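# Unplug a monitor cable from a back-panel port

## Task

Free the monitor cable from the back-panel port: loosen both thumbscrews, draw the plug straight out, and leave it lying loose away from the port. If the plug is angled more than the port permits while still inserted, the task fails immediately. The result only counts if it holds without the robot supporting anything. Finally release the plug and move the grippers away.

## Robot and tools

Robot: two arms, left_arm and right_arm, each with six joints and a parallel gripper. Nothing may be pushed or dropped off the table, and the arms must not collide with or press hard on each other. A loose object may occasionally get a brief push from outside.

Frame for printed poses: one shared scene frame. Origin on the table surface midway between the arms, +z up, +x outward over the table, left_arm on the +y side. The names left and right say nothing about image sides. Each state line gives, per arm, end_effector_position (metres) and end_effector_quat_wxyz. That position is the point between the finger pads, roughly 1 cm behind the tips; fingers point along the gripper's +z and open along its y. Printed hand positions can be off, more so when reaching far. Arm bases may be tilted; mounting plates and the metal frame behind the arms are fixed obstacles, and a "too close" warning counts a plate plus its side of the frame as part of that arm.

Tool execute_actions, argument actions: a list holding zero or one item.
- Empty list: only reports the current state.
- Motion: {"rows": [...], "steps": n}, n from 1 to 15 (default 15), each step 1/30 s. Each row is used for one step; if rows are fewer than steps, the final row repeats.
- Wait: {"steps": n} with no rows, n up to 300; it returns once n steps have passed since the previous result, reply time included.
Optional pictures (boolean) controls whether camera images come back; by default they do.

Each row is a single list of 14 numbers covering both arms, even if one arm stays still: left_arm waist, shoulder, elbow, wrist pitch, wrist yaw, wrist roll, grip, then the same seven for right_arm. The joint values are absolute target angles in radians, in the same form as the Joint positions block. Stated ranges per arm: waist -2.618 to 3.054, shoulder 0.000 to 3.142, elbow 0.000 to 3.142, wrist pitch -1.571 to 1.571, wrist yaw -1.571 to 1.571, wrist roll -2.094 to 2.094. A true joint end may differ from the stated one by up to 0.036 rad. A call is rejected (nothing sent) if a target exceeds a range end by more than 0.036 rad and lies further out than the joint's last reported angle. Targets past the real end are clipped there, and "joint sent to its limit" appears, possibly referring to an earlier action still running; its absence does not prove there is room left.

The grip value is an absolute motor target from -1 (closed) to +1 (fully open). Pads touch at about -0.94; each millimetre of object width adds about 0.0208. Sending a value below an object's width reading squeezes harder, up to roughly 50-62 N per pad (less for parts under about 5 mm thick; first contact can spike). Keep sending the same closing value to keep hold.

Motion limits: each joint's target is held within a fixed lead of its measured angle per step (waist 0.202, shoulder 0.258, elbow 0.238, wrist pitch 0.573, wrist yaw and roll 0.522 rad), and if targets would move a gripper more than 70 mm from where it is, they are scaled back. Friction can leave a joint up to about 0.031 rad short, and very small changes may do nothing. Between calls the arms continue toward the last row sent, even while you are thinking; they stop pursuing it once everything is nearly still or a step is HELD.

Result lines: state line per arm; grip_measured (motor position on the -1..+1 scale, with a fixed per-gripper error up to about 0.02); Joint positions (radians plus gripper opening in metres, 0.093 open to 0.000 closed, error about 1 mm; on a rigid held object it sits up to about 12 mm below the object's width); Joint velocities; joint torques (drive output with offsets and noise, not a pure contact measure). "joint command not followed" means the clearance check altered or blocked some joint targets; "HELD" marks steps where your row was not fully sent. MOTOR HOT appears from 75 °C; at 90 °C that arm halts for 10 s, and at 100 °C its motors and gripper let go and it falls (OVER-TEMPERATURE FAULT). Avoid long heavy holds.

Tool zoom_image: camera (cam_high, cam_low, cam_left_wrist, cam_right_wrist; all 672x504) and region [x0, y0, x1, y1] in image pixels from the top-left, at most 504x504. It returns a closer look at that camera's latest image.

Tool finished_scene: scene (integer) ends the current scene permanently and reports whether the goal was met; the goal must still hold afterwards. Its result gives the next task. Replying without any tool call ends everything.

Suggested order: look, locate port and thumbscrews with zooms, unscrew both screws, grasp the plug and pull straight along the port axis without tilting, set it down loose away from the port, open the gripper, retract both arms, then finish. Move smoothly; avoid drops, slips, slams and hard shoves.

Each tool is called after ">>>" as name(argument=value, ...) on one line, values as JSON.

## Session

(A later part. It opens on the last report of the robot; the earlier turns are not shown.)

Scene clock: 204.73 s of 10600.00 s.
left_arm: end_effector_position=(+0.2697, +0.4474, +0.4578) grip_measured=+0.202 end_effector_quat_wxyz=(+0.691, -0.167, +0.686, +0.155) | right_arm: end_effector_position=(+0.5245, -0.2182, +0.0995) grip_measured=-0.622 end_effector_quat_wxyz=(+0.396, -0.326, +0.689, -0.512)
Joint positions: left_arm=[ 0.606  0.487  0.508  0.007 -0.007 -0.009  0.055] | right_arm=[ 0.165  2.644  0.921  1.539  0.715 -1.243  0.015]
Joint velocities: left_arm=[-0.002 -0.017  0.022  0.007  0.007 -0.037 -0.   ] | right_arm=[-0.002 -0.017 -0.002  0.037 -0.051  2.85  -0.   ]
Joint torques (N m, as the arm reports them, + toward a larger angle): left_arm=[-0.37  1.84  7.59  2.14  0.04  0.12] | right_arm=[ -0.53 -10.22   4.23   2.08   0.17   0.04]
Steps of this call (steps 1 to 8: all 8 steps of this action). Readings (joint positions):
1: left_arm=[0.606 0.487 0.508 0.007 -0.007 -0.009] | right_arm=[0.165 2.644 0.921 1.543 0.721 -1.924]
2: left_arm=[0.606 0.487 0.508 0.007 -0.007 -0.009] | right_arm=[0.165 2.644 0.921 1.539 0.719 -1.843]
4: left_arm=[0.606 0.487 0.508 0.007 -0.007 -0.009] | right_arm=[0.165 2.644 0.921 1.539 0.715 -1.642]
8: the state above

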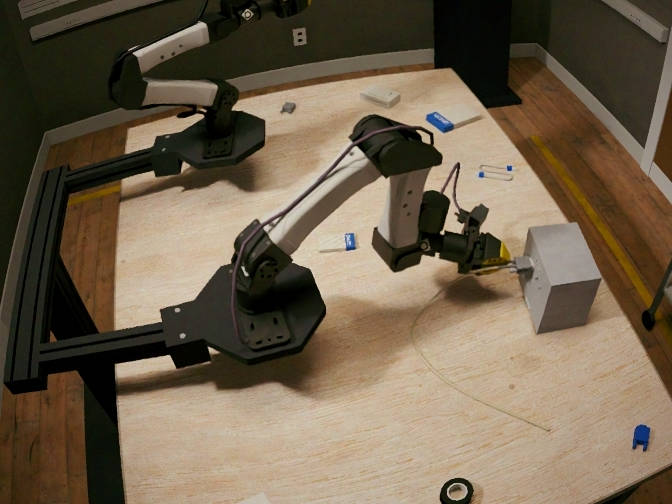

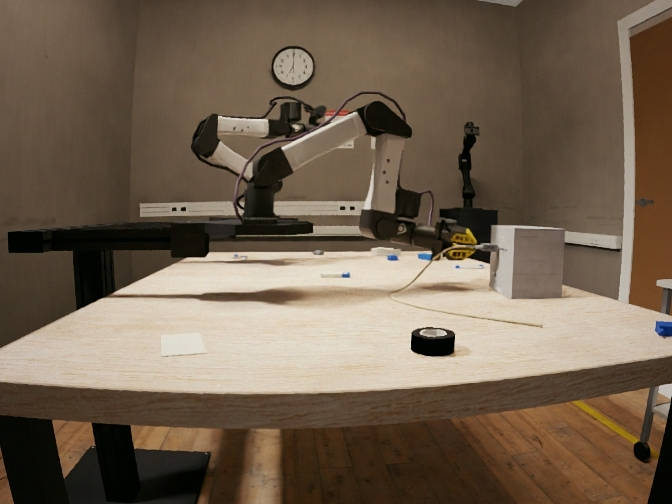

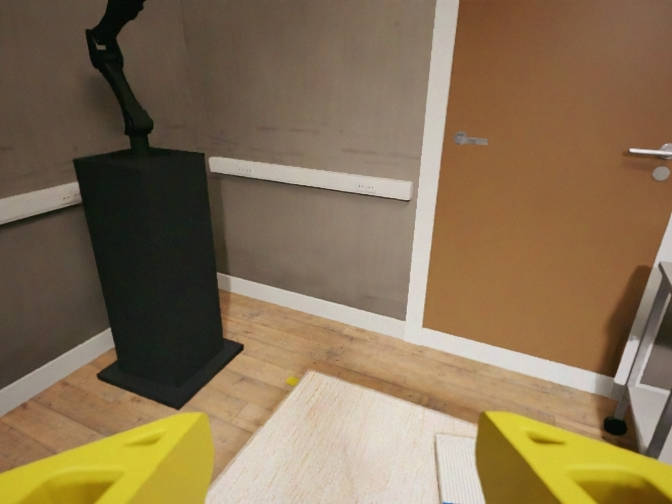

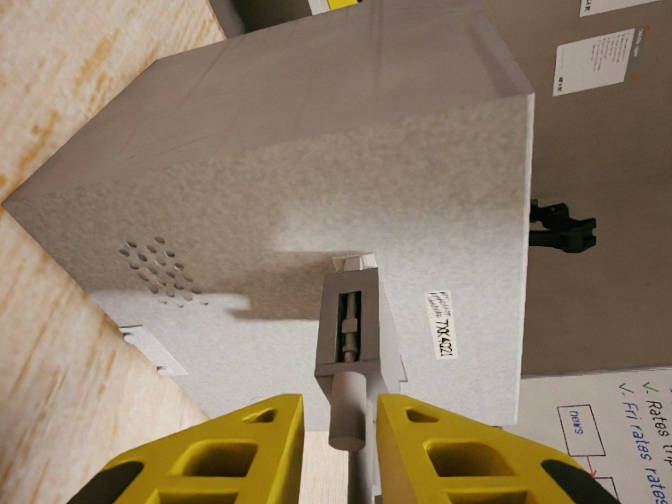

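>>> execute_actions(actions=[{"rows":[[0.6,0.5,0.5,0,0,0,0.2,0.165,2.64,0.93,1.55,0.72,-0.65,-0.87],[0.6,0.5,0.5,0,0,0,0.2,0.165,2.64,0.93,1.55,0.72,-1.9,-0.87]],"steps":13}], pictures=false)

>>> execute_actions(actions=[{"rows":[[0.6,0.5,0.5,0,0,0,0.2,0.165,2.64,0.93,1.55,0.72,-1.75,-0.62],[0.6,0.5,0.5,0,0,0,0.2,0.165,2.64,0.93,1.55,0.72,-0.5,-0.62]],"steps":13}], pictures=false)

>>> execute_actions(actions=[{"rows":[[0.6,0.5,0.5,0,0,0,0.2,0.165,2.64,0.93,1.55,0.72,-0.65,-0.87],[0.6,0.5,0.5,0,0,0,0.2,0.165,2.64,0.93,1.55,0.72,-1.9,-0.87]],"steps":13}], pictures=false)

>>> execute_actions(actions=[{"rows":[[0.6,0.5,0.5,0,0,0,0.2,0.165,2.64,0.93,1.55,0.72,-1.75,-0.62],[0.6,0.5,0.5,0,0,0,0.2,0.165,2.64,0.93,1.55,0.72,-0.5,-0.62]],"steps":13}], pictures=false)

>>> execute_actions(actions=[{"rows":[[0.6,0.5,0.5,0,0,0,0.2,0.165,2.64,0.93,1.55,0.72,-0.65,-0.87],[0.6,0.5,0.5,0,0,0,0.2,0.165,2.64,0.93,1.55,0.72,-1.9,-0.87]],"steps":13}], pictures=false)

>>> execute_actions(actions=[{"rows":[[0.6,0.5,0.5,0,0,0,0.2,0.165,2.64,0.93,1.55,0.72,-1.75,-0.62],[0.6,0.5,0.5,0,0,0,0.2,0.165,2.64,0.93,1.55,0.72,-0.5,-0.62]],"steps":13}], pictures=false)

>>> execute_actions(actions=[{"rows":[[0.6,0.5,0.5,0,0,0,0.2,0.165,2.64,0.93,1.55,0.72,-0.65,-0.87],[0.6,0.5,0.5,0,0,0,0.2,0.165,2.64,0.93,1.55,0.72,-1.9,-0.87]],"steps":13}], pictures=false)

>>> execute_actions(actions=[{"rows":[[0.6,0.5,0.5,0,0,0,0.2,0.165,2.64,0.93,1.55,0.72,-1.75,-0.62],[0.6,0.5,0.5,0,0,0,0.2,0.165,2.64,0.93,1.55,0.72,-0.5,-0.62]],"steps":13}], pictures=false)

>>> execute_actions(actions=[{"rows":[[0.6,0.5,0.5,0,0,0,0.2,0.165,2.64,0.93,1.55,0.72,-0.65,-0.87],[0.6,0.5,0.5,0,0,0,0.2,0.165,2.64,0.93,1.55,0.72,-1.9,-0.87]],"steps":13}], pictures=false)

>>> execute_actions(actions=[{"rows":[[0.6,0.5,0.5,0,0,0,0.2,0.165,2.64,0.93,1.55,0.72,-1.75,-0.62],[0.6,0.5,0.5,0,0,0,0.2,0.165,2.64,0.93,1.55,0.72,-0.5,-0.62]],"steps":13}], pictures=false)

>>> execute_actions(actions=[{"rows":[[0.6,0.5,0.5,0,0,0,0.2,0.165,2.64,0.93,1.55,0.72,-0.65,-0.87],[0.6,0.5,0.5,0,0,0,0.2,0.165,2.64,0.93,1.55,0.72,-1.9,-0.87]],"steps":13}], pictures=false)

>>> execute_actions(actions=[{"rows":[[0.6,0.5,0.5,0,0,0,0.2,0.165,2.64,0.93,1.55,0.72,-1.75,-0.62],[0.6,0.5,0.5,0,0,0,0.2,0.165,2.64,0.93,1.55,0.72,-0.5,-0.62]],"steps":13}], pictures=false)

>>> execute_actions(actions=[{"rows":[[0.6,0.5,0.5,0,0,0,0.2,0.165,2.64,0.93,1.55,0.72,-0.65,-0.87],[0.6,0.5,0.5,0,0,0,0.2,0.165,2.64,0.93,1.55,0.72,-1.9,-0.87]],"steps":13}], pictures=false)

>>> execute_actions(actions=[{"rows":[[0.6,0.5,0.5,0,0,0,0.2,0.165,2.64,0.93,1.55,0.72,-1.75,-0.62],[0.6,0.5,0.5,0,0,0,0.2,0.165,2.64,0.93,1.55,0.72,-0.68,-0.62]],"steps":6}])

>>> zoom_image(camera="cam_right_wrist", region=[230,230,470,480])

Scene clock: 221.10 s of 10600.00 s.
left_arm: end_effector_position=(+0.2697, +0.4474, +0.4578) grip_measured=+0.202 end_effector_quat_wxyz=(+0.691, -0.167, +0.686, +0.155) | right_arm: end_effector_position=(+0.5241, -0.2193, +0.1011) grip_measured=-0.863 end_effector_quat_wxyz=(+0.265, -0.474, +0.594, -0.594)
Joint positions: left_arm=[ 0.606  0.487  0.508  0.007 -0.007 -0.009  0.055] | right_arm=[ 0.165  2.644  0.921  1.546  0.724 -1.717  0.004]
Joint velocities: left_arm=[ 0.002  0.002  0.012 -0.022  0.022  0.037  0.   ] | right_arm=[-0.012 -0.007 -0.017  0.007 -0.007 -1.165 -0.   ]
Joint torques (N m, as the arm reports them, + toward a larger angle): left_arm=[-0.4   1.96  7.58  2.14  0.07  0.11] | right_arm=[ -0.05 -10.16   4.69   2.05   0.05  -0.08]
Steps of this call (steps 1 to 45: the robot went on to your last target; steps 46 to 110: nothing new was sent; then 12.27 s passed at rest; steps 111 to 123: all 13 steps of this action). Readings (joint positions):
111: left_arm=[0.606 0.487 0.508 0.007 -0.007 -0.009] | right_arm=[0.165 2.644 0.921 1.539 0.716 -0.684]
112: left_arm=[0.606 0.487 0.508 0.007 -0.007 -0.009] | right_arm=[0.165 2.644 0.921 1.542 0.719 -0.768]
114: left_arm=[0.606 0.487 0.508 0.007 -0.007 -0.009] | right_arm=[0.165 2.644 0.921 1.542 0.719 -0.969]
118: left_arm=[0.606 0.487 0.508 0.007 -0.007 -0.009] | right_arm=[0.165 2.644 0.921 1.546 0.721 -1.369]
123: the state above

Scene clock: 221.53 s of 10600.00 s.
left_arm: end_effector_position=(+0.2697, +0.4474, +0.4578) grip_measured=+0.202 end_effector_quat_wxyz=(+0.691, -0.167, +0.686, +0.155) | right_arm: end_effector_position=(+0.5240, -0.2190, +0.1002) grip_measured=-0.622 end_effector_quat_wxyz=(+0.521, -0.121, +0.751, -0.386)
Joint positions: left_arm=[ 0.606  0.487  0.508  0.007 -0.007 -0.009  0.055] | right_arm=[ 0.165  2.644  0.921  1.542  0.723 -0.686  0.015]
Joint velocities: left_arm=[-0.012  0.012  0.002 -0.022 -0.139 -0.022 -0.001] | right_arm=[ 0.017 -0.002  0.002 -0.022  0.037  1.106 -0.001]
Joint torques (N m, as the arm reports them, + toward a larger angle): left_arm=[-0.25  1.91  7.54  2.14  0.05  0.14] | right_arm=[ -0.1  -10.19   4.73   2.05   0.21   0.05]
Steps of this call (steps 1 to 13: all 13 steps of this action). Readings (joint positions):
1: left_arm=[0.606 0.487 0.508 0.007 -0.007 -0.009] | right_arm=[0.165 2.644 0.921 1.543 0.723 -1.727]
2: left_arm=[0.606 0.487 0.508 0.007 -0.007 -0.009] | right_arm=[0.165 2.644 0.921 1.540 0.723 -1.644]
4: left_arm=[0.606 0.487 0.508 0.007 -0.007 -0.009] | right_arm=[0.165 2.644 0.921 1.541 0.723 -1.444]
8: left_arm=[0.606 0.487 0.508 0.007 -0.007 -0.009] | right_arm=[0.165 2.644 0.921 1.542 0.723 -1.045]
13: the state above

Scene clock: 221.97 s of 10600.00 s.
left_arm: end_effector_position=(+0.2697, +0.4474, +0.4578) grip_measured=+0.202 end_effector_quat_wxyz=(+0.691, -0.167, +0.686, +0.155) | right_arm: end_effector_position=(+0.5240, -0.2193, +0.1012) grip_measured=-0.863 end_effector_quat_wxyz=(+0.266, -0.472, +0.595, -0.593)
Joint positions: left_arm=[ 0.606  0.487  0.508  0.007 -0.007 -0.009  0.055] | right_arm=[ 0.165  2.644  0.921  1.547  0.725 -1.713  0.004]
Joint velocities: left_arm=[-0.017 -0.002 -0.007  0.022  0.007 -0.007  0.   ] | right_arm=[ 0.017 -0.012  0.007 -0.081 -0.022 -1.121  0.   ]
Joint torques (N m, as the arm reports them, + toward a larger angle): left_arm=[-0.43  1.97  7.6   2.16  0.06  0.14] | right_arm=[ -0.47 -10.22   4.59   2.03   0.06  -0.09]
Steps of this call (steps 1 to 13: all 13 steps of this action). Readings (joint positions):
1: left_arm=[0.606 0.487 0.508 0.007 -0.007 -0.009] | right_arm=[0.165 2.644 0.921 1.542 0.723 -0.675]
2: left_arm=[0.606 0.487 0.508 0.007 -0.007 -0.009] | right_arm=[0.165 2.644 0.921 1.545 0.724 -0.758]
4: left_arm=[0.606 0.487 0.508 0.007 -0.007 -0.009] | right_arm=[0.165 2.644 0.921 1.545 0.724 -0.960]
8: left_arm=[0.606 0.487 0.508 0.007 -0.007 -0.009] | right_arm=[0.165 2.644 0.921 1.547 0.724 -1.359]
13: the state above

Scene clock: 222.40 s of 10600.00 s.
left_arm: end_effector_position=(+0.2697, +0.4474, +0.4578) grip_measured=+0.202 end_effector_quat_wxyz=(+0.691, -0.167, +0.686, +0.155) | right_arm: end_effector_position=(+0.5239, -0.2191, +0.1002) grip_measured=-0.622 end_effector_quat_wxyz=(+0.522, -0.120, +0.751, -0.386)
Joint positions: left_arm=[ 0.606  0.487  0.508  0.007 -0.007 -0.009  0.055] | right_arm=[ 0.165  2.644  0.921  1.542  0.724 -0.685  0.015]
Joint velocities: left_arm=[ 0.012 -0.002 -0.002  0.066 -0.007 -0.007 -0.   ] | right_arm=[-0.002  0.012 -0.012 -0.037  0.007  1.165  0.001]
Joint torques (N m, as the arm reports them, + toward a larger angle): left_arm=[-0.39  1.98  7.55  2.14  0.05  0.1 ] | right_arm=[ -0.05 -10.08   4.28   2.08   0.13   0.15]
Steps of this call (steps 1 to 13: all 13 steps of this action). Readings (joint positions):
1: left_arm=[0.606 0.487 0.508 0.007 -0.007 -0.009] | right_arm=[0.165 2.644 0.921 1.544 0.724 -1.724]
2: left_arm=[0.606 0.487 0.508 0.007 -0.007 -0.009] | right_arm=[0.165 2.644 0.921 1.541 0.724 -1.641]
4: left_arm=[0.606 0.487 0.508 0.007 -0.007 -0.009] | right_arm=[0.165 2.644 0.921 1.542 0.724 -1.441]
8: left_arm=[0.606 0.487 0.508 0.007 -0.007 -0.009] | right_arm=[0.165 2.644 0.921 1.542 0.724 -1.042]
13: the state above

Scene clock: 222.83 s of 10600.00 s.
left_arm: end_effector_position=(+0.2697, +0.4474, +0.4578) grip_measured=+0.202 end_effector_quat_wxyz=(+0.691, -0.167, +0.686, +0.155) | right_arm: end_effector_position=(+0.5240, -0.2195, +0.1015) grip_measured=-0.863 end_effector_quat_wxyz=(+0.266, -0.471, +0.596, -0.594)
Joint positions: left_arm=[ 0.606  0.487  0.508  0.007 -0.007 -0.009  0.055] | right_arm=[ 0.165  2.644  0.921  1.548  0.726 -1.713  0.004]
Joint velocities: left_arm=[-0.012 -0.007 -0.002 -0.037  0.022 -0.007  0.   ] | right_arm=[ 0.007  0.002 -0.012 -0.066  0.051 -1.238  0.   ]
Joint torques (N m, as the arm reports them, + toward a larger angle): left_arm=[-0.39  2.02  7.62  2.14  0.06  0.13] | right_arm=[ -0.08 -10.23   4.37   1.98   0.11   0.02]
Steps of this call (steps 1 to 13: all 13 steps of this action). Readings (joint positions):
1: left_arm=[0.606 0.487 0.508 0.007 -0.007 -0.009] | right_arm=[0.165 2.644 0.921 1.542 0.724 -0.674]
2: left_arm=[0.606 0.487 0.508 0.007 -0.007 -0.009] | right_arm=[0.165 2.644 0.921 1.545 0.724 -0.758]
4: left_arm=[0.606 0.487 0.508 0.007 -0.007 -0.009] | right_arm=[0.165 2.644 0.921 1.545 0.724 -0.959]
8: left_arm=[0.606 0.487 0.508 0.007 -0.007 -0.009] | right_arm=[0.165 2.644 0.921 1.548 0.725 -1.359]
13: the state above

Scene clock: 223.27 s of 10600.00 s.
left_arm: end_effector_position=(+0.2697, +0.4474, +0.4578) grip_measured=+0.202 end_effector_quat_wxyz=(+0.691, -0.167, +0.686, +0.155) | right_arm: end_effector_position=(+0.5239, -0.2192, +0.1004) grip_measured=-0.622 end_effector_quat_wxyz=(+0.522, -0.120, +0.751, -0.386)
Joint positions: left_arm=[ 0.606  0.487  0.508  0.007 -0.007 -0.009  0.055] | right_arm=[ 0.165  2.644  0.921  1.542  0.724 -0.685  0.015]
Joint velocities: left_arm=[ 0.002  0.002 -0.012  0.007  0.022  0.007 -0.   ] | right_arm=[ 0.012  0.012 -0.017 -0.051  0.007  1.209 -0.   ]
Joint torques (N m, as the arm reports them, + toward a larger angle): left_arm=[-0.4   1.98  7.58  2.16  0.07  0.15] | right_arm=[ -0.25 -10.08   4.4    2.06   0.15   0.05]
Steps of this call (steps 1 to 13: all 13 steps of this action). Readings (joint positions):
1: left_arm=[0.606 0.487 0.508 0.007 -0.007 -0.009] | right_arm=[0.165 2.644 0.921 1.545 0.725 -1.724]
2: left_arm=[0.606 0.487 0.508 0.007 -0.007 -0.009] | right_arm=[0.165 2.644 0.921 1.542 0.725 -1.641]
4: left_arm=[0.606 0.487 0.508 0.007 -0.007 -0.009] | right_arm=[0.165 2.644 0.921 1.542 0.724 -1.441]
8: left_arm=[0.606 0.487 0.508 0.007 -0.007 -0.009] | right_arm=[0.165 2.644 0.921 1.542 0.724 -1.042]
13: the state above

Scene clock: 223.70 s of 10600.00 s.
left_arm: end_effector_position=(+0.2697, +0.4474, +0.4578) grip_measured=+0.202 end_effector_quat_wxyz=(+0.691, -0.167, +0.686, +0.155) | right_arm: end_effector_position=(+0.5239, -0.2196, +0.1016) grip_measured=-0.863 end_effector_quat_wxyz=(+0.266, -0.471, +0.596, -0.594)
Joint positions: left_arm=[ 0.606  0.487  0.508  0.007 -0.007 -0.009  0.055] | right_arm=[ 0.165  2.644  0.921  1.548  0.727 -1.713  0.004]
Joint velocities: left_arm=[ 0.002 -0.012 -0.027 -0.022  0.007 -0.037  0.001] | right_arm=[-0.017  0.002 -0.012 -0.007 -0.022 -1.179  0.001]
Joint torques (N m, as the arm reports them, + toward a larger angle): left_arm=[-0.41  1.93  7.65  2.14  0.07  0.13] | right_arm=[ -0.07 -10.09   4.33   2.06   0.04  -0.09]
Steps of this call (steps 1 to 13: all 13 steps of this action). Readings (joint positions):
1: left_arm=[0.606 0.487 0.508 0.007 -0.007 -0.009] | right_arm=[0.165 2.644 0.921 1.543 0.724 -0.674]
2: left_arm=[0.606 0.487 0.508 0.007 -0.007 -0.009] | right_arm=[0.165 2.644 0.921 1.545 0.725 -0.757]
4: left_arm=[0.606 0.487 0.508 0.007 -0.007 -0.009] | right_arm=[0.165 2.644 0.921 1.545 0.725 -0.959]
8: left_arm=[0.606 0.487 0.508 0.007 -0.007 -0.009] | right_arm=[0.165 2.644 0.921 1.548 0.726 -1.358]
13: the state above

Scene clock: 224.13 s of 10600.00 s.
left_arm: end_effector_position=(+0.2697, +0.4474, +0.4578) grip_measured=+0.202 end_effector_quat_wxyz=(+0.691, -0.167, +0.686, +0.155) | right_arm: end_effector_position=(+0.5239, -0.2193, +0.1005) grip_measured=-0.622 end_effector_quat_wxyz=(+0.522, -0.119, +0.751, -0.386)
Joint positions: left_arm=[ 0.606  0.487  0.508  0.007 -0.007 -0.009  0.055] | right_arm=[ 0.165  2.644  0.921  1.543  0.725 -0.685  0.015]
Joint velocities: left_arm=[-0.007 -0.002 -0.012 -0.007 -0.022  0.037 -0.   ] | right_arm=[-0.012 -0.002 -0.017  0.022 -0.051  1.194  0.   ]
Joint torques (N m, as the arm reports them, + toward a larger angle): left_arm=[-0.36  1.94  7.59  2.15  0.06  0.13] | right_arm=[  0.15 -10.14   4.23   2.07   0.14   0.05]
Steps of this call (steps 1 to 13: all 13 steps of this action). Readings (joint positions):
1: left_arm=[0.606 0.487 0.508 0.007 -0.007 -0.009] | right_arm=[0.165 2.644 0.921 1.546 0.726 -1.724]
2: left_arm=[0.606 0.487 0.508 0.007 -0.007 -0.009] | right_arm=[0.165 2.644 0.921 1.542 0.726 -1.641]
4: left_arm=[0.606 0.487 0.508 0.007 -0.007 -0.009] | right_arm=[0.165 2.644 0.921 1.543 0.725 -1.441]
8: left_arm=[0.606 0.487 0.508 0.007 -0.007 -0.009] | right_arm=[0.165 2.644 0.921 1.543 0.725 -1.042]
13: the state above

Scene clock: 224.57 s of 10600.00 s.
left_arm: end_effector_position=(+0.2697, +0.4474, +0.4578) grip_measured=+0.202 end_effector_quat_wxyz=(+0.691, -0.167, +0.686, +0.155) | right_arm: end_effector_position=(+0.5239, -0.2197, +0.1017) grip_measured=-0.863 end_effector_quat_wxyz=(+0.266, -0.471, +0.596, -0.594)
Joint positions: left_arm=[ 0.606  0.487  0.508  0.007 -0.007 -0.009  0.055] | right_arm=[ 0.165  2.644  0.921  1.548  0.728 -1.713  0.004]
Joint velocities: left_arm=[-0.017 -0.002  0.002 -0.037  0.022 -0.022  0.   ] | right_arm=[-0.012  0.002 -0.012  0.037  0.037 -1.179 -0.   ]
Joint torques (N m, as the arm reports them, + toward a larger angle): left_arm=[-0.26  1.91  7.51  2.17  0.05  0.13] | right_arm=[ 0.06 -9.9   4.5   2.03  0.08 -0.12]
Steps of this call (steps 1 to 13: all 13 steps of this action). Readings (joint positions):
1: left_arm=[0.606 0.487 0.508 0.007 -0.007 -0.009] | right_arm=[0.165 2.644 0.921 1.543 0.725 -0.674]
2: left_arm=[0.606 0.487 0.508 0.007 -0.007 -0.009] | right_arm=[0.165 2.644 0.921 1.545 0.726 -0.757]
4: left_arm=[0.606 0.487 0.508 0.007 -0.007 -0.009] | right_arm=[0.165 2.644 0.921 1.545 0.726 -0.959]
8: left_arm=[0.606 0.487 0.508 0.007 -0.007 -0.009] | right_arm=[0.165 2.644 0.921 1.548 0.726 -1.359]
13: the state above

Scene clock: 225.00 s of 10600.00 s.
left_arm: end_effector_position=(+0.2697, +0.4474, +0.4578) grip_measured=+0.202 end_effector_quat_wxyz=(+0.691, -0.167, +0.686, +0.155) | right_arm: end_effector_position=(+0.5238, -0.2194, +0.1005) grip_measured=-0.622 end_effector_quat_wxyz=(+0.522, -0.119, +0.751, -0.386)
Joint positions: left_arm=[ 0.606  0.487  0.508  0.007 -0.007 -0.009  0.055] | right_arm=[ 0.165  2.644  0.921  1.543  0.726 -0.685  0.015]
Joint velocities: left_arm=[-0.017 -0.007 -0.002 -0.037 -0.022 -0.081  0.   ] | right_arm=[ 0.002 -0.022 -0.012 -0.051  0.007  1.209  0.   ]
Joint torques (N m, as the arm reports them, + toward a larger angle): left_arm=[-0.31  1.95  7.63  2.15  0.05  0.13] | right_arm=[  0.33 -10.12   4.43   2.12   0.12   0.15]
Steps of this call (steps 1 to 13: all 13 steps of this action). Readings (joint positions):
1: left_arm=[0.606 0.487 0.508 0.007 -0.007 -0.009] | right_arm=[0.165 2.644 0.921 1.546 0.727 -1.724]
2: left_arm=[0.606 0.487 0.508 0.007 -0.007 -0.009] | right_arm=[0.165 2.644 0.921 1.542 0.726 -1.641]
4: left_arm=[0.606 0.487 0.508 0.007 -0.007 -0.009] | right_arm=[0.165 2.644 0.921 1.542 0.726 -1.441]
8: left_arm=[0.606 0.487 0.508 0.007 -0.007 -0.009] | right_arm=[0.165 2.644 0.921 1.543 0.726 -1.042]
13: the state above

Scene clock: 225.43 s of 10600.00 s.
left_arm: end_effector_position=(+0.2697, +0.4474, +0.4578) grip_measured=+0.202 end_effector_quat_wxyz=(+0.691, -0.167, +0.686, +0.155) | right_arm: end_effector_position=(+0.5239, -0.2197, +0.1017) grip_measured=-0.863 end_effector_quat_wxyz=(+0.266, -0.471, +0.596, -0.594)
Joint positions: left_arm=[ 0.606  0.487  0.508  0.007 -0.007 -0.009  0.055] | right_arm=[ 0.165  2.644  0.921  1.548  0.728 -1.713  0.004]
Joint velocities: left_arm=[ 0.007  0.007 -0.012 -0.051 -0.051 -0.139 -0.   ] | right_arm=[-0.017  0.012  0.012 -0.022  0.022 -1.136 -0.   ]
Joint torques (N m, as the arm reports them, + toward a larger angle): left_arm=[-0.41  1.86  7.6   2.12  0.05  0.09] | right_arm=[ -0.05 -10.34   4.55   2.09   0.13  -0.07]
Steps of this call (steps 1 to 13: all 13 steps of this action). Readings (joint positions):
1: left_arm=[0.606 0.487 0.508 0.007 -0.007 -0.009] | right_arm=[0.165 2.644 0.921 1.543 0.726 -0.674]
2: left_arm=[0.606 0.487 0.508 0.007 -0.007 -0.009] | right_arm=[0.165 2.644 0.921 1.545 0.726 -0.757]
4: left_arm=[0.606 0.487 0.508 0.007 -0.007 -0.009] | right_arm=[0.165 2.644 0.921 1.545 0.726 -0.959]
8: left_arm=[0.606 0.487 0.508 0.007 -0.007 -0.009] | right_arm=[0.165 2.644 0.921 1.548 0.726 -1.358]
13: the state above

Scene clock: 225.87 s of 10600.00 s.
left_arm: end_effector_position=(+0.2697, +0.4474, +0.4578) grip_measured=+0.202 end_effector_quat_wxyz=(+0.691, -0.167, +0.686, +0.155) | right_arm: end_effector_position=(+0.5238, -0.2194, +0.1005) grip_measured=-0.622 end_effector_quat_wxyz=(+0.522, -0.119, +0.751, -0.386)
Joint positions: left_arm=[ 0.606  0.487  0.508  0.007 -0.007 -0.009  0.055] | right_arm=[ 0.165  2.644  0.921  1.543  0.726 -0.685  0.015]
Joint velocities: left_arm=[-0.002 -0.012 -0.002  0.051  0.007 -0.022 -0.   ] | right_arm=[ 0.002 -0.002 -0.002 -0.037  0.022  1.238 -0.001]
Joint torques (N m, as the arm reports them, + toward a larger angle): left_arm=[-0.39  1.88  7.7   2.12  0.07  0.12] | right_arm=[  0.21 -10.1    4.62   2.1    0.14   0.15]
Steps of this call (steps 1 to 13: all 13 steps of this action). Readings (joint positions):
1: left_arm=[0.606 0.487 0.508 0.007 -0.007 -0.009] | right_arm=[0.165 2.644 0.921 1.546 0.727 -1.724]
2: left_arm=[0.606 0.487 0.508 0.007 -0.007 -0.009] | right_arm=[0.165 2.644 0.921 1.542 0.726 -1.641]
4: left_arm=[0.606 0.487 0.508 0.007 -0.007 -0.009] | right_arm=[0.165 2.644 0.921 1.542 0.726 -1.441]
8: left_arm=[0.606 0.487 0.508 0.007 -0.007 -0.009] | right_arm=[0.165 2.644 0.921 1.543 0.726 -1.042]
13: the state above

Scene clock: 226.30 s of 10600.00 s.
left_arm: end_effector_position=(+0.2697, +0.4474, +0.4578) grip_measured=+0.202 end_effector_quat_wxyz=(+0.691, -0.167, +0.686, +0.155) | right_arm: end_effector_position=(+0.5239, -0.2196, +0.1016) grip_measured=-0.863 end_effector_quat_wxyz=(+0.266, -0.471, +0.596, -0.594)
Joint positions: left_arm=[ 0.606  0.487  0.508  0.007 -0.007 -0.009  0.055] | right_arm=[ 0.165  2.644  0.921  1.548  0.727 -1.712  0.004]
Joint velocities: left_arm=[-0.017 -0.002 -0.007  0.022 -0.022  0.007 -0.001] | right_arm=[ 0.002 -0.007 -0.012  0.007  0.007 -1.15   0.   ]
Joint torques (N m, as the arm reports them, + toward a larger angle): left_arm=[-0.29  1.96  7.58  2.14  0.07  0.13] | right_arm=[  0.08 -10.45   4.49   2.06   0.13  -0.14]
Steps of this call (steps 1 to 13: all 13 steps of this action). Readings (joint positions):
1: left_arm=[0.606 0.487 0.508 0.007 -0.007 -0.009] | right_arm=[0.165 2.644 0.921 1.543 0.726 -0.674]
2: left_arm=[0.606 0.487 0.508 0.007 -0.007 -0.009] | right_arm=[0.165 2.644 0.921 1.545 0.726 -0.757]
4: left_arm=[0.606 0.487 0.508 0.007 -0.007 -0.009] | right_arm=[0.165 2.644 0.921 1.545 0.726 -0.958]
8: left_arm=[0.606 0.487 0.508 0.007 -0.007 -0.009] | right_arm=[0.165 2.644 0.921 1.548 0.726 -1.358]
13: the state above

Scene clock: 226.50 s of 10600.00 s.
left_arm: end_effector_position=(+0.2697, +0.4474, +0.4578) grip_measured=+0.202 end_effector_quat_wxyz=(+0.691, -0.167, +0.686, +0.155) | right_arm: end_effector_position=(+0.5239, -0.2193, +0.1003) grip_measured=-0.622 end_effector_quat_wxyz=(+0.396, -0.321, +0.690, -0.514)
Joint positions: left_arm=[ 0.606  0.487  0.508  0.007 -0.007 -0.009  0.055] | right_arm=[ 0.165  2.644  0.921  1.542  0.725 -1.241  0.015]
Joint velocities: left_arm=[-0.022 -0.017 -0.007  0.007  0.095  0.037  0.001] | right_arm=[-0.002 -0.007  0.002 -0.051 -0.037  2.821 -0.   ]
Joint torques (N m, as the arm reports them, + toward a larger angle): left_arm=[-0.33  1.9   7.6   2.16  0.08  0.1 ] | right_arm=[ -0.03 -10.39   4.25   2.09   0.21   0.03]
Steps of this call (steps 1 to 6: all 6 steps of this action). Readings (joint positions):
1: left_arm=[0.606 0.487 0.508 0.007 -0.007 -0.009] | right_arm=[0.165 2.644 0.921 1.545 0.726 -1.724]
2: left_arm=[0.606 0.487 0.508 0.007 -0.007 -0.009] | right_arm=[0.165 2.644 0.921 1.542 0.725 -1.640]
4: left_arm=[0.606 0.487 0.508 0.007 -0.007 -0.009] | right_arm=[0.165 2.644 0.921 1.542 0.725 -1.440]
6: the state above

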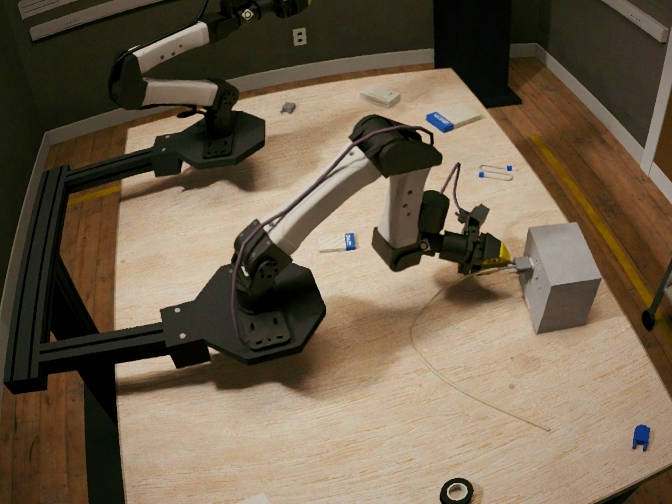

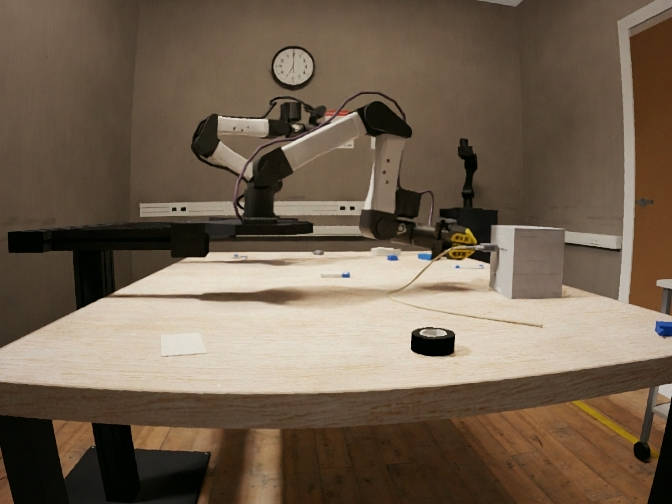

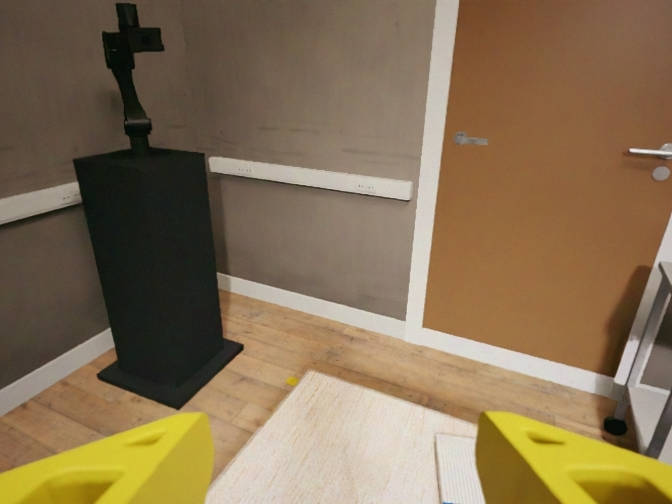

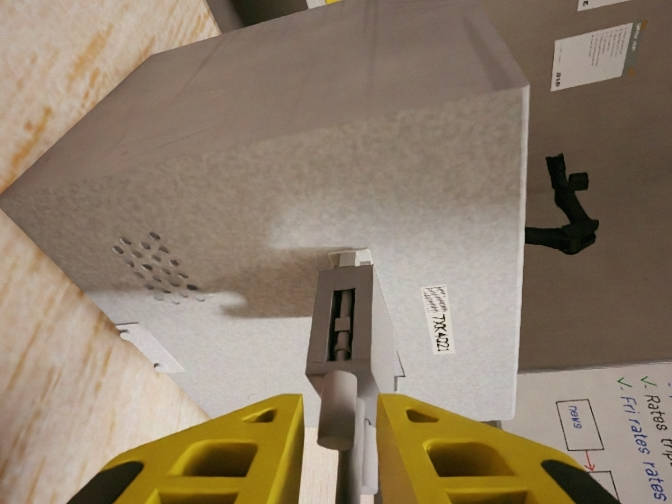

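Region (230, 230, 470, 480) of cam_right_wrist's 672x504 image, scaled by 2.016, with more detail than that image has; it fills the left 484 columns of this view, and the rest is white.

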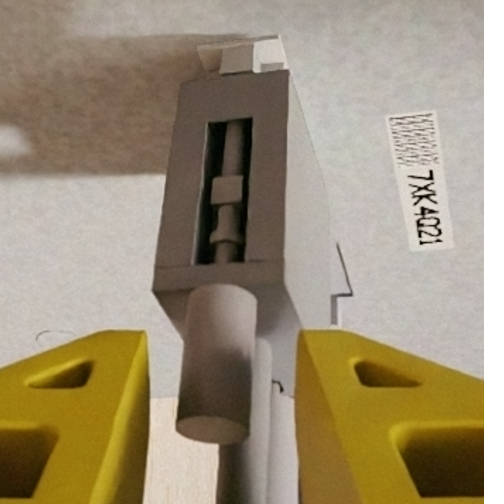

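>>> execute_actions(actions=[{"rows":[[0.6,0.5,0.5,0,0,0,0.2,0.165,2.64,0.93,1.55,0.72,-0.65,-0.88],[0.6,0.5,0.5,0,0,0,0.2,0.165,2.64,0.93,1.55,0.72,-1.9,-0.88]],"steps":13}], pictures=false)

>>> execute_actions(actions=[{"rows":[[0.6,0.5,0.5,0,0,0,0.2,0.165,2.64,0.93,1.55,0.72,-1.75,-0.62],[0.6,0.5,0.5,0,0,0,0.2,0.165,2.64,0.93,1.55,0.72,-0.5,-0.62]],"steps":13}], pictures=false)

>>> execute_actions(actions=[{"rows":[[0.6,0.5,0.5,0,0,0,0.2,0.165,2.64,0.93,1.55,0.72,-0.65,-0.88],[0.6,0.5,0.5,0,0,0,0.2,0.165,2.64,0.93,1.55,0.72,-1.9,-0.88]],"steps":13}], pictures=false)

>>> execute_actions(actions=[{"rows":[[0.6,0.5,0.5,0,0,0,0.2,0.165,2.64,0.93,1.55,0.72,-1.75,-0.62],[0.6,0.5,0.5,0,0,0,0.2,0.165,2.64,0.93,1.55,0.72,-0.5,-0.62]],"steps":13}], pictures=false)

>>> execute_actions(actions=[{"rows":[[0.6,0.5,0.5,0,0,0,0.2,0.165,2.64,0.93,1.55,0.72,-0.65,-0.88],[0.6,0.5,0.5,0,0,0,0.2,0.165,2.64,0.93,1.55,0.72,-1.9,-0.88]],"steps":13}], pictures=false)

>>> execute_actions(actions=[{"rows":[[0.6,0.5,0.5,0,0,0,0.2,0.165,2.64,0.93,1.55,0.72,-1.75,-0.62],[0.6,0.5,0.5,0,0,0,0.2,0.165,2.64,0.93,1.55,0.72,-0.5,-0.62]],"steps":13}], pictures=false)

>>> execute_actions(actions=[{"rows":[[0.6,0.5,0.5,0,0,0,0.2,0.165,2.64,0.93,1.55,0.72,-0.65,-0.88],[0.6,0.5,0.5,0,0,0,0.2,0.165,2.64,0.93,1.55,0.72,-1.9,-0.88]],"steps":13}], pictures=false)

>>> execute_actions(actions=[{"rows":[[0.6,0.5,0.5,0,0,0,0.2,0.165,2.64,0.93,1.55,0.72,-1.75,-0.62],[0.6,0.5,0.5,0,0,0,0.2,0.165,2.64,0.93,1.55,0.72,-0.5,-0.62]],"steps":13}], pictures=false)

>>> execute_actions(actions=[{"rows":[[0.6,0.5,0.5,0,0,0,0.2,0.165,2.64,0.93,1.55,0.72,-0.65,-0.88],[0.6,0.5,0.5,0,0,0,0.2,0.165,2.64,0.93,1.55,0.72,-1.9,-0.88]],"steps":13}], pictures=false)

>>> execute_actions(actions=[{"rows":[[0.6,0.5,0.5,0,0,0,0.2,0.165,2.64,0.93,1.55,0.72,-1.75,-0.62],[0.6,0.5,0.5,0,0,0,0.2,0.165,2.64,0.93,1.55,0.72,-0.5,-0.62]],"steps":13}], pictures=false)

>>> execute_actions(actions=[{"rows":[[0.6,0.5,0.5,0,0,0,0.2,0.165,2.64,0.93,1.55,0.72,-0.65,-0.88],[0.6,0.5,0.5,0,0,0,0.2,0.165,2.64,0.93,1.55,0.72,-1.9,-0.88]],"steps":13}], pictures=false)

>>> execute_actions(actions=[{"rows":[[0.6,0.5,0.5,0,0,0,0.2,0.165,2.64,0.93,1.55,0.72,-1.75,-0.62],[0.6,0.5,0.5,0,0,0,0.2,0.165,2.64,0.93,1.55,0.72,-0.68,-0.62]],"steps":6}])

>>> zoom_image(camera="cam_right_wrist", region=[230,230,470,480])

Scene clock: 239.30 s of 10600.00 s.
left_arm: end_effector_position=(+0.2697, +0.4474, +0.4578) grip_measured=+0.202 end_effector_quat_wxyz=(+0.691, -0.167, +0.686, +0.155) | right_arm: end_effector_position=(+0.5239, -0.2197, +0.1017) grip_measured=-0.873 end_effector_quat_wxyz=(+0.264, -0.471, +0.595, -0.595)
Joint positions: left_arm=[ 0.606  0.487  0.508  0.007 -0.007 -0.009  0.055] | right_arm=[ 0.165  2.644  0.921  1.548  0.728 -1.716  0.003]
Joint velocities: left_arm=[ 0.002  0.002 -0.007 -0.037  0.066  0.066 -0.002] | right_arm=[ 0.002  0.012  0.012  0.037 -0.007 -1.194 -0.001]
Joint torques (N m, as the arm reports them, + toward a larger angle): left_arm=[-0.39  1.94  7.47  2.16  0.05  0.12] | right_arm=[ -0.19 -10.04   4.39   2.09   0.09  -0.15]
Steps of this call (steps 1 to 45: the robot went on to your last target; steps 46 to 110: nothing new was sent; then 8.70 s passed at rest; steps 111 to 123: all 13 steps of this action). Readings (joint positions):
111: left_arm=[0.606 0.487 0.508 0.007 -0.007 -0.009] | right_arm=[0.165 2.644 0.921 1.542 0.725 -0.683]
112: left_arm=[0.606 0.487 0.508 0.007 -0.007 -0.009] | right_arm=[0.165 2.644 0.921 1.544 0.725 -0.766]
114: left_arm=[0.606 0.487 0.508 0.007 -0.007 -0.009] | right_arm=[0.165 2.644 0.921 1.545 0.726 -0.968]
118: left_arm=[0.606 0.487 0.508 0.007 -0.007 -0.009] | right_arm=[0.165 2.644 0.921 1.548 0.727 -1.367]
123: the state above

Scene clock: 239.73 s of 10600.00 s.
left_arm: end_effector_position=(+0.2697, +0.4474, +0.4578) grip_measured=+0.202 end_effector_quat_wxyz=(+0.691, -0.167, +0.686, +0.155) | right_arm: end_effector_position=(+0.5238, -0.2194, +0.1005) grip_measured=-0.622 end_effector_quat_wxyz=(+0.522, -0.119, +0.751, -0.387)
Joint positions: left_arm=[ 0.606  0.487  0.508  0.007 -0.007 -0.009  0.055] | right_arm=[ 0.165  2.644  0.921  1.543  0.726 -0.686  0.015]
Joint velocities: left_arm=[ 0.007 -0.012 -0.002 -0.051  0.007 -0.051  0.   ] | right_arm=[ 0.007 -0.002  0.017 -0.022 -0.007  1.194 -0.001]
Joint torques (N m, as the arm reports them, + toward a larger angle): left_arm=[-0.31  1.85  7.67  2.15  0.06  0.13] | right_arm=[  0.07 -10.12   4.5    2.09   0.17   0.03]
Steps of this call (steps 1 to 13: all 13 steps of this action). Readings (joint positions):
1: left_arm=[0.606 0.487 0.508 0.007 -0.007 -0.009] | right_arm=[0.165 2.644 0.921 1.546 0.727 -1.726]
2: left_arm=[0.606 0.487 0.508 0.007 -0.007 -0.009] | right_arm=[0.165 2.644 0.921 1.542 0.726 -1.643]
4: left_arm=[0.606 0.487 0.508 0.007 -0.007 -0.009] | right_arm=[0.165 2.644 0.921 1.543 0.726 -1.443]
8: left_arm=[0.606 0.487 0.508 0.007 -0.007 -0.009] | right_arm=[0.165 2.644 0.921 1.543 0.726 -1.044]
13: the state above

Scene clock: 240.17 s of 10600.00 s.
left_arm: end_effector_position=(+0.2697, +0.4474, +0.4578) grip_measured=+0.202 end_effector_quat_wxyz=(+0.691, -0.167, +0.686, +0.155) | right_arm: end_effector_position=(+0.5239, -0.2198, +0.1020) grip_measured=-0.873 end_effector_quat_wxyz=(+0.266, -0.470, +0.596, -0.595)
Joint positions: left_arm=[ 0.606  0.487  0.508  0.007 -0.007 -0.009  0.055] | right_arm=[ 0.165  2.644  0.921  1.55   0.729 -1.713  0.003]
Joint velocities: left_arm=[-0.007 -0.007 -0.002 -0.007  0.022 -0.037  0.   ] | right_arm=[ 0.022  0.007  0.007 -0.051  0.007 -1.15  -0.   ]
Joint torques (N m, as the arm reports them, + toward a larger angle): left_arm=[-0.43  1.84  7.66  2.16  0.08  0.12] | right_arm=[  0.05 -10.1    4.47   2.04   0.03  -0.13]
Steps of this call (steps 1 to 13: all 13 steps of this action). Readings (joint positions):
1: left_arm=[0.606 0.487 0.508 0.007 -0.007 -0.009] | right_arm=[0.165 2.644 0.921 1.543 0.726 -0.675]
2: left_arm=[0.606 0.487 0.508 0.007 -0.007 -0.009] | right_arm=[0.165 2.644 0.921 1.545 0.726 -0.758]
4: left_arm=[0.606 0.487 0.508 0.007 -0.007 -0.009] | right_arm=[0.165 2.644 0.921 1.546 0.726 -0.960]
8: left_arm=[0.606 0.487 0.508 0.007 -0.007 -0.009] | right_arm=[0.165 2.644 0.921 1.550 0.727 -1.359]
13: the state above

Scene clock: 240.60 s of 10600.00 s.
left_arm: end_effector_position=(+0.2697, +0.4474, +0.4578) grip_measured=+0.202 end_effector_quat_wxyz=(+0.691, -0.167, +0.686, +0.155) | right_arm: end_effector_position=(+0.5238, -0.2194, +0.1006) grip_measured=-0.622 end_effector_quat_wxyz=(+0.522, -0.119, +0.751, -0.386)
Joint positions: left_arm=[ 0.606  0.487  0.508  0.007 -0.007 -0.009  0.055] | right_arm=[ 0.165  2.644  0.921  1.543  0.726 -0.685  0.015]
Joint velocities: left_arm=[ 0.007 -0.012  0.007 -0.066  0.037  0.007 -0.   ] | right_arm=[-0.002 -0.012 -0.007  0.007 -0.022  1.209 -0.001]
Joint torques (N m, as the arm reports them, + toward a larger angle): left_arm=[-0.27  1.93  7.58  2.15  0.05  0.11] | right_arm=[ -0.16 -10.     4.55   2.07   0.14   0.06]
Steps of this call (steps 1 to 13: all 13 steps of this action). Readings (joint positions):
1: left_arm=[0.606 0.487 0.508 0.007 -0.007 -0.009] | right_arm=[0.165 2.644 0.921 1.547 0.727 -1.724]
2: left_arm=[0.606 0.487 0.508 0.007 -0.007 -0.009] | right_arm=[0.165 2.644 0.921 1.543 0.727 -1.641]
4: left_arm=[0.606 0.487 0.508 0.007 -0.007 -0.009] | right_arm=[0.165 2.644 0.921 1.543 0.726 -1.441]
8: left_arm=[0.606 0.487 0.508 0.007 -0.007 -0.009] | right_arm=[0.165 2.644 0.921 1.543 0.726 -1.042]
13: the state above

Scene clock: 241.03 s of 10600.00 s.
left_arm: end_effector_position=(+0.2697, +0.4474, +0.4578) grip_measured=+0.202 end_effector_quat_wxyz=(+0.691, -0.167, +0.686, +0.155) | right_arm: end_effector_position=(+0.5237, -0.2201, +0.1022) grip_measured=-0.873 end_effector_quat_wxyz=(+0.266, -0.469, +0.596, -0.595)
Joint positions: left_arm=[ 0.606  0.487  0.508  0.007 -0.007 -0.009  0.055] | right_arm=[ 0.165  2.644  0.921  1.551  0.731 -1.712  0.003]
Joint velocities: left_arm=[-0.012  0.002 -0.002 -0.022 -0.022 -0.066 -0.001] | right_arm=[-0.007 -0.002  0.012 -0.007 -0.037 -1.209 -0.001]
Joint torques (N m, as the arm reports them, + toward a larger angle): left_arm=[-0.32  2.    7.64  2.17  0.04  0.14] | right_arm=[ -0.03 -10.31   4.37   1.92   0.04  -0.06]
Steps of this call (steps 1 to 13: all 13 steps of this action). Readings (joint positions):
1: left_arm=[0.606 0.487 0.508 0.007 -0.007 -0.009] | right_arm=[0.165 2.644 0.921 1.543 0.726 -0.674]
2: left_arm=[0.606 0.487 0.508 0.007 -0.007 -0.009] | right_arm=[0.165 2.644 0.921 1.545 0.726 -0.757]
4: left_arm=[0.606 0.487 0.508 0.007 -0.007 -0.009] | right_arm=[0.165 2.644 0.921 1.546 0.726 -0.958]
8: left_arm=[0.606 0.487 0.508 0.007 -0.007 -0.009] | right_arm=[0.165 2.644 0.921 1.550 0.727 -1.358]
13: the state above

Scene clock: 241.47 s of 10600.00 s.
left_arm: end_effector_position=(+0.2697, +0.4474, +0.4578) grip_measured=+0.202 end_effector_quat_wxyz=(+0.691, -0.167, +0.686, +0.155) | right_arm: end_effector_position=(+0.5238, -0.2196, +0.1010) grip_measured=-0.622 end_effector_quat_wxyz=(+0.522, -0.118, +0.751, -0.387)
Joint positions: left_arm=[ 0.606  0.487  0.508  0.007 -0.007 -0.009  0.055] | right_arm=[ 0.165  2.644  0.921  1.545  0.727 -0.685  0.015]
Joint velocities: left_arm=[-0.017 -0.012  0.017 -0.066 -0.037  0.007  0.001] | right_arm=[-0.017  0.002  0.007  0.022  0.037  1.165  0.   ]
Joint torques (N m, as the arm reports them, + toward a larger angle): left_arm=[-0.29  1.91  7.58  2.13  0.06  0.14] | right_arm=[ -0.3  -10.31   4.33   2.1    0.12   0.02]
Steps of this call (steps 1 to 13: all 13 steps of this action). Readings (joint positions):
1: left_arm=[0.606 0.487 0.508 0.007 -0.007 -0.009] | right_arm=[0.165 2.644 0.921 1.550 0.731 -1.724]
2: left_arm=[0.606 0.487 0.508 0.007 -0.007 -0.009] | right_arm=[0.165 2.644 0.921 1.545 0.729 -1.640]
4: left_arm=[0.606 0.487 0.508 0.007 -0.007 -0.009] | right_arm=[0.165 2.644 0.921 1.545 0.727 -1.440]
8: left_arm=[0.606 0.487 0.508 0.007 -0.007 -0.009] | right_arm=[0.165 2.644 0.921 1.545 0.727 -1.042]
13: the state above

Scene clock: 241.90 s of 10600.00 s.
left_arm: end_effector_position=(+0.2697, +0.4474, +0.4578) grip_measured=+0.202 end_effector_quat_wxyz=(+0.691, -0.167, +0.686, +0.155) | right_arm: end_effector_position=(+0.5239, -0.2201, +0.1028) grip_measured=-0.872 end_effector_quat_wxyz=(+0.267, -0.468, +0.596, -0.596)
Joint positions: left_arm=[ 0.606  0.487  0.508  0.007 -0.007 -0.009  0.055] | right_arm=[ 0.165  2.644  0.921  1.554  0.731 -1.713  0.003]
Joint velocities: left_arm=[-0.002 -0.007  0.002  0.037  0.007 -0.066 -0.   ] | right_arm=[-0.007  0.002 -0.007 -0.037 -0.066 -1.223  0.001]
Joint torques (N m, as the arm reports them, + toward a larger angle): left_arm=[-0.45  1.94  7.7   2.17  0.05  0.14] | right_arm=[ -0.23 -10.07   4.61   1.96   0.09  -0.15]
Steps of this call (steps 1 to 13: all 13 steps of this action). Readings (joint positions):
1: left_arm=[0.606 0.487 0.508 0.007 -0.007 -0.009] | right_arm=[0.165 2.644 0.921 1.545 0.727 -0.674]
2: left_arm=[0.606 0.487 0.508 0.007 -0.007 -0.009] | right_arm=[0.165 2.644 0.921 1.547 0.727 -0.757]
4: left_arm=[0.606 0.487 0.508 0.007 -0.007 -0.009] | right_arm=[0.165 2.644 0.921 1.547 0.727 -0.958]
8: left_arm=[0.606 0.487 0.508 0.007 -0.007 -0.009] | right_arm=[0.165 2.644 0.921 1.552 0.729 -1.358]
13: the state above

Scene clock: 242.33 s of 10600.00 s.
left_arm: end_effector_position=(+0.2697, +0.4474, +0.4578) grip_measured=+0.202 end_effector_quat_wxyz=(+0.691, -0.167, +0.686, +0.155) | right_arm: end_effector_position=(+0.5239, -0.2196, +0.1013) grip_measured=-0.622 end_effector_quat_wxyz=(+0.523, -0.118, +0.751, -0.387)
Joint positions: left_arm=[ 0.606  0.487  0.508  0.007 -0.007 -0.009  0.055] | right_arm=[ 0.165  2.644  0.921  1.547  0.727 -0.685  0.015]
Joint velocities: left_arm=[-0.002 -0.027  0.007 -0.022  0.095  0.037 -0.   ] | right_arm=[-0.027 -0.012 -0.007 -0.037  0.037  1.267 -0.   ]
Joint torques (N m, as the arm reports them, + toward a larger angle): left_arm=[-0.41  1.99  7.62  2.15  0.06  0.12] | right_arm=[-0.23 -9.93  4.8   1.99  0.08  0.01]
Steps of this call (steps 1 to 13: all 13 steps of this action). Readings (joint positions):
1: left_arm=[0.606 0.487 0.508 0.007 -0.007 -0.009] | right_arm=[0.165 2.644 0.921 1.552 0.730 -1.724]
2: left_arm=[0.606 0.487 0.508 0.007 -0.007 -0.009] | right_arm=[0.165 2.644 0.921 1.548 0.729 -1.641]
4: left_arm=[0.606 0.487 0.508 0.007 -0.007 -0.009] | right_arm=[0.165 2.644 0.921 1.547 0.727 -1.441]
8: left_arm=[0.606 0.487 0.508 0.007 -0.007 -0.009] | right_arm=[0.165 2.644 0.921 1.547 0.727 -1.042]
13: the state above

Scene clock: 242.77 s of 10600.00 s.
left_arm: end_effector_position=(+0.2697, +0.4474, +0.4578) grip_measured=+0.202 end_effector_quat_wxyz=(+0.691, -0.167, +0.686, +0.155) | right_arm: end_effector_position=(+0.5240, -0.2198, +0.1028) grip_measured=-0.872 end_effector_quat_wxyz=(+0.267, -0.469, +0.596, -0.595)
Joint positions: left_arm=[ 0.606  0.487  0.508  0.007 -0.007 -0.009  0.055] | right_arm=[ 0.165  2.644  0.921  1.554  0.729 -1.713  0.003]
Joint velocities: left_arm=[ 0.002  0.002  0.012  0.007  0.022 -0.051 -0.001] | right_arm=[ 0.002 -0.012 -0.012 -0.022  0.066 -1.165 -0.001]
Joint torques (N m, as the arm reports them, + toward a larger angle): left_arm=[-0.24  2.03  7.54  2.16  0.05  0.12] | right_arm=[  0.07 -10.33   4.67   1.92   0.1   -0.12]
Steps of this call (steps 1 to 13: all 13 steps of this action). Readings (joint positions):
1: left_arm=[0.606 0.487 0.508 0.007 -0.007 -0.009] | right_arm=[0.165 2.644 0.921 1.547 0.727 -0.674]
2: left_arm=[0.606 0.487 0.508 0.007 -0.007 -0.009] | right_arm=[0.165 2.644 0.921 1.548 0.727 -0.757]
4: left_arm=[0.606 0.487 0.508 0.007 -0.007 -0.009] | right_arm=[0.165 2.644 0.921 1.549 0.727 -0.959]
8: left_arm=[0.606 0.487 0.508 0.007 -0.007 -0.009] | right_arm=[0.165 2.644 0.921 1.555 0.728 -1.359]
13: the state above

Scene clock: 243.20 s of 10600.00 s.
left_arm: end_effector_position=(+0.2697, +0.4474, +0.4578) grip_measured=+0.202 end_effector_quat_wxyz=(+0.691, -0.167, +0.686, +0.155) | right_arm: end_effector_position=(+0.5239, -0.2195, +0.1013) grip_measured=-0.622 end_effector_quat_wxyz=(+0.523, -0.118, +0.750, -0.387)
Joint positions: left_arm=[ 0.606  0.487  0.508  0.007 -0.007 -0.009  0.055] | right_arm=[ 0.165  2.644  0.921  1.547  0.727 -0.685  0.015]
Joint velocities: left_arm=[-0.002  0.002 -0.007 -0.081 -0.051 -0.139 -0.001] | right_arm=[-0.007  0.017 -0.017 -0.007 -0.066  1.15  -0.001]
Joint torques (N m, as the arm reports them, + toward a larger angle): left_arm=[-0.37  1.87  7.6   2.13  0.06  0.11] | right_arm=[  0.04 -10.22   4.66   2.05   0.12  -0.02]
Steps of this call (steps 1 to 13: all 13 steps of this action). Readings (joint positions):
1: left_arm=[0.606 0.487 0.508 0.007 -0.007 -0.009] | right_arm=[0.165 2.644 0.921 1.552 0.728 -1.724]
2: left_arm=[0.606 0.487 0.508 0.007 -0.007 -0.009] | right_arm=[0.165 2.644 0.921 1.548 0.727 -1.641]
4: left_arm=[0.606 0.487 0.508 0.007 -0.007 -0.009] | right_arm=[0.165 2.644 0.921 1.548 0.727 -1.441]
8: left_arm=[0.606 0.487 0.508 0.007 -0.007 -0.009] | right_arm=[0.165 2.644 0.921 1.547 0.727 -1.042]
13: the state above

Scene clock: 243.63 s of 10600.00 s.
left_arm: end_effector_position=(+0.2697, +0.4474, +0.4578) grip_measured=+0.202 end_effector_quat_wxyz=(+0.691, -0.167, +0.686, +0.155) | right_arm: end_effector_position=(+0.5241, -0.2197, +0.1028) grip_measured=-0.872 end_effector_quat_wxyz=(+0.267, -0.469, +0.595, -0.595)
Joint positions: left_arm=[ 0.606  0.487  0.508  0.007 -0.007 -0.009  0.055] | right_arm=[ 0.165  2.644  0.921  1.554  0.728 -1.714  0.003]
Joint velocities: left_arm=[ 0.017 -0.007  0.007  0.007 -0.081 -0.022 -0.   ] | right_arm=[ 0.007  0.002 -0.002 -0.037 -0.037 -1.165 -0.   ]
Joint torques (N m, as the arm reports them, + toward a larger angle): left_arm=[-0.36  1.94  7.69  2.15  0.08  0.15] | right_arm=[ -0.07 -10.49   4.52   1.96   0.02  -0.08]
Steps of this call (steps 1 to 13: all 13 steps of this action). Readings (joint positions):
1: left_arm=[0.606 0.487 0.508 0.007 -0.007 -0.009] | right_arm=[0.165 2.644 0.921 1.547 0.727 -0.674]
2: left_arm=[0.606 0.487 0.508 0.007 -0.007 -0.009] | right_arm=[0.165 2.644 0.921 1.548 0.727 -0.757]
4: left_arm=[0.606 0.487 0.508 0.007 -0.007 -0.009] | right_arm=[0.165 2.644 0.921 1.549 0.727 -0.959]
8: left_arm=[0.606 0.487 0.508 0.007 -0.007 -0.009] | right_arm=[0.165 2.644 0.921 1.556 0.728 -1.359]
13: the state above

Scene clock: 243.83 s of 10600.00 s.
left_arm: end_effector_position=(+0.2697, +0.4474, +0.4578) grip_measured=+0.202 end_effector_quat_wxyz=(+0.691, -0.167, +0.686, +0.155) | right_arm: end_effector_position=(+0.5239, -0.2195, +0.1013) grip_measured=-0.622 end_effector_quat_wxyz=(+0.397, -0.320, +0.689, -0.516)
Joint positions: left_arm=[ 0.606  0.487  0.508  0.007 -0.007 -0.009  0.055] | right_arm=[ 0.165  2.644  0.921  1.547  0.727 -1.242  0.015]
Joint velocities: left_arm=[ 0.002 -0.002  0.002  0.007 -0.081 -0.051  0.   ] | right_arm=[-0.012 -0.022  0.002  0.081 -0.051  2.777 -0.001]
Joint torques (N m, as the arm reports them, + toward a larger angle): left_arm=[-0.36  1.84  7.56  2.16  0.07  0.13] | right_arm=[  0.35 -10.07   4.59   2.03   0.14   0.08]
Steps of this call (steps 1 to 6: all 6 steps of this action). Readings (joint positions):
1: left_arm=[0.606 0.487 0.508 0.007 -0.007 -0.009] | right_arm=[0.165 2.644 0.921 1.552 0.728 -1.725]
2: left_arm=[0.606 0.487 0.508 0.007 -0.007 -0.009] | right_arm=[0.165 2.644 0.921 1.548 0.727 -1.642]
4: left_arm=[0.606 0.487 0.508 0.007 -0.007 -0.009] | right_arm=[0.165 2.644 0.921 1.547 0.727 -1.442]
6: the state above

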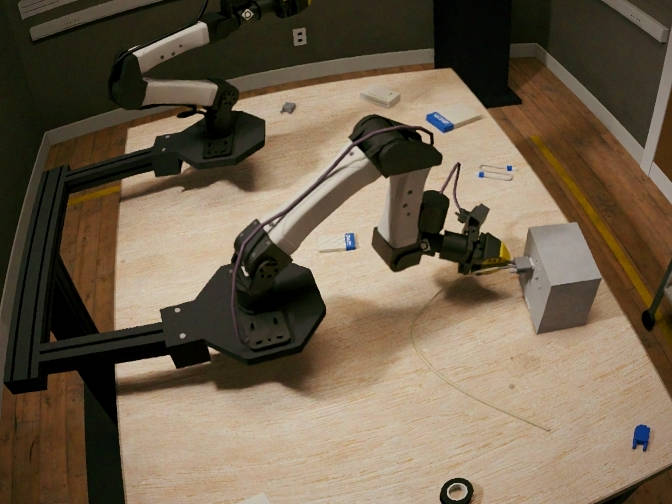

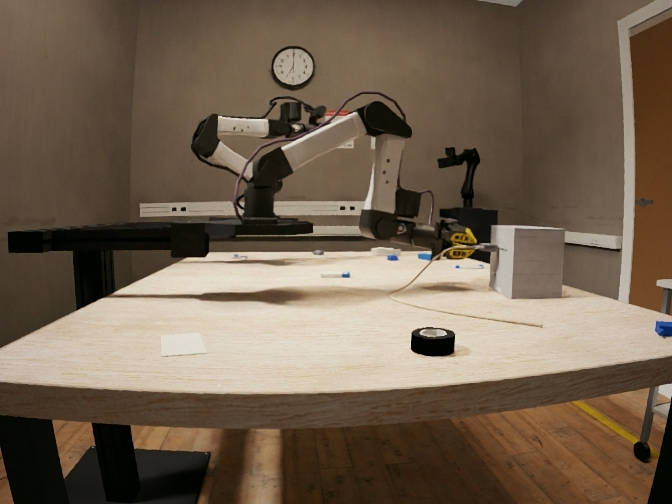

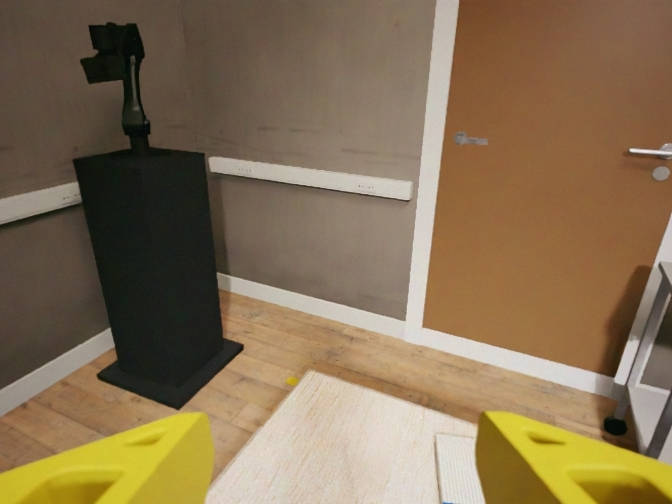

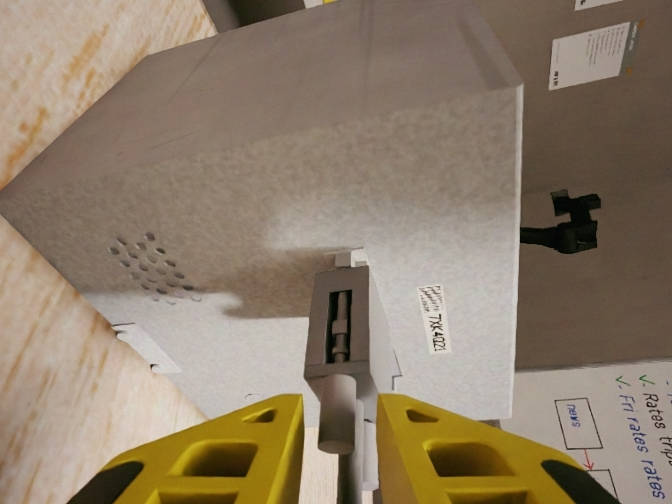

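Region (230, 230, 470, 480) of cam_right_wrist's 672x504 image, scaled by 2.016, with more detail than that image has; it fills the left 484 columns of this view, and the rest is white.

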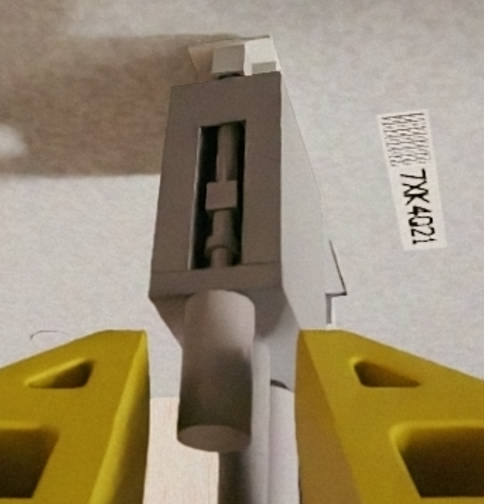

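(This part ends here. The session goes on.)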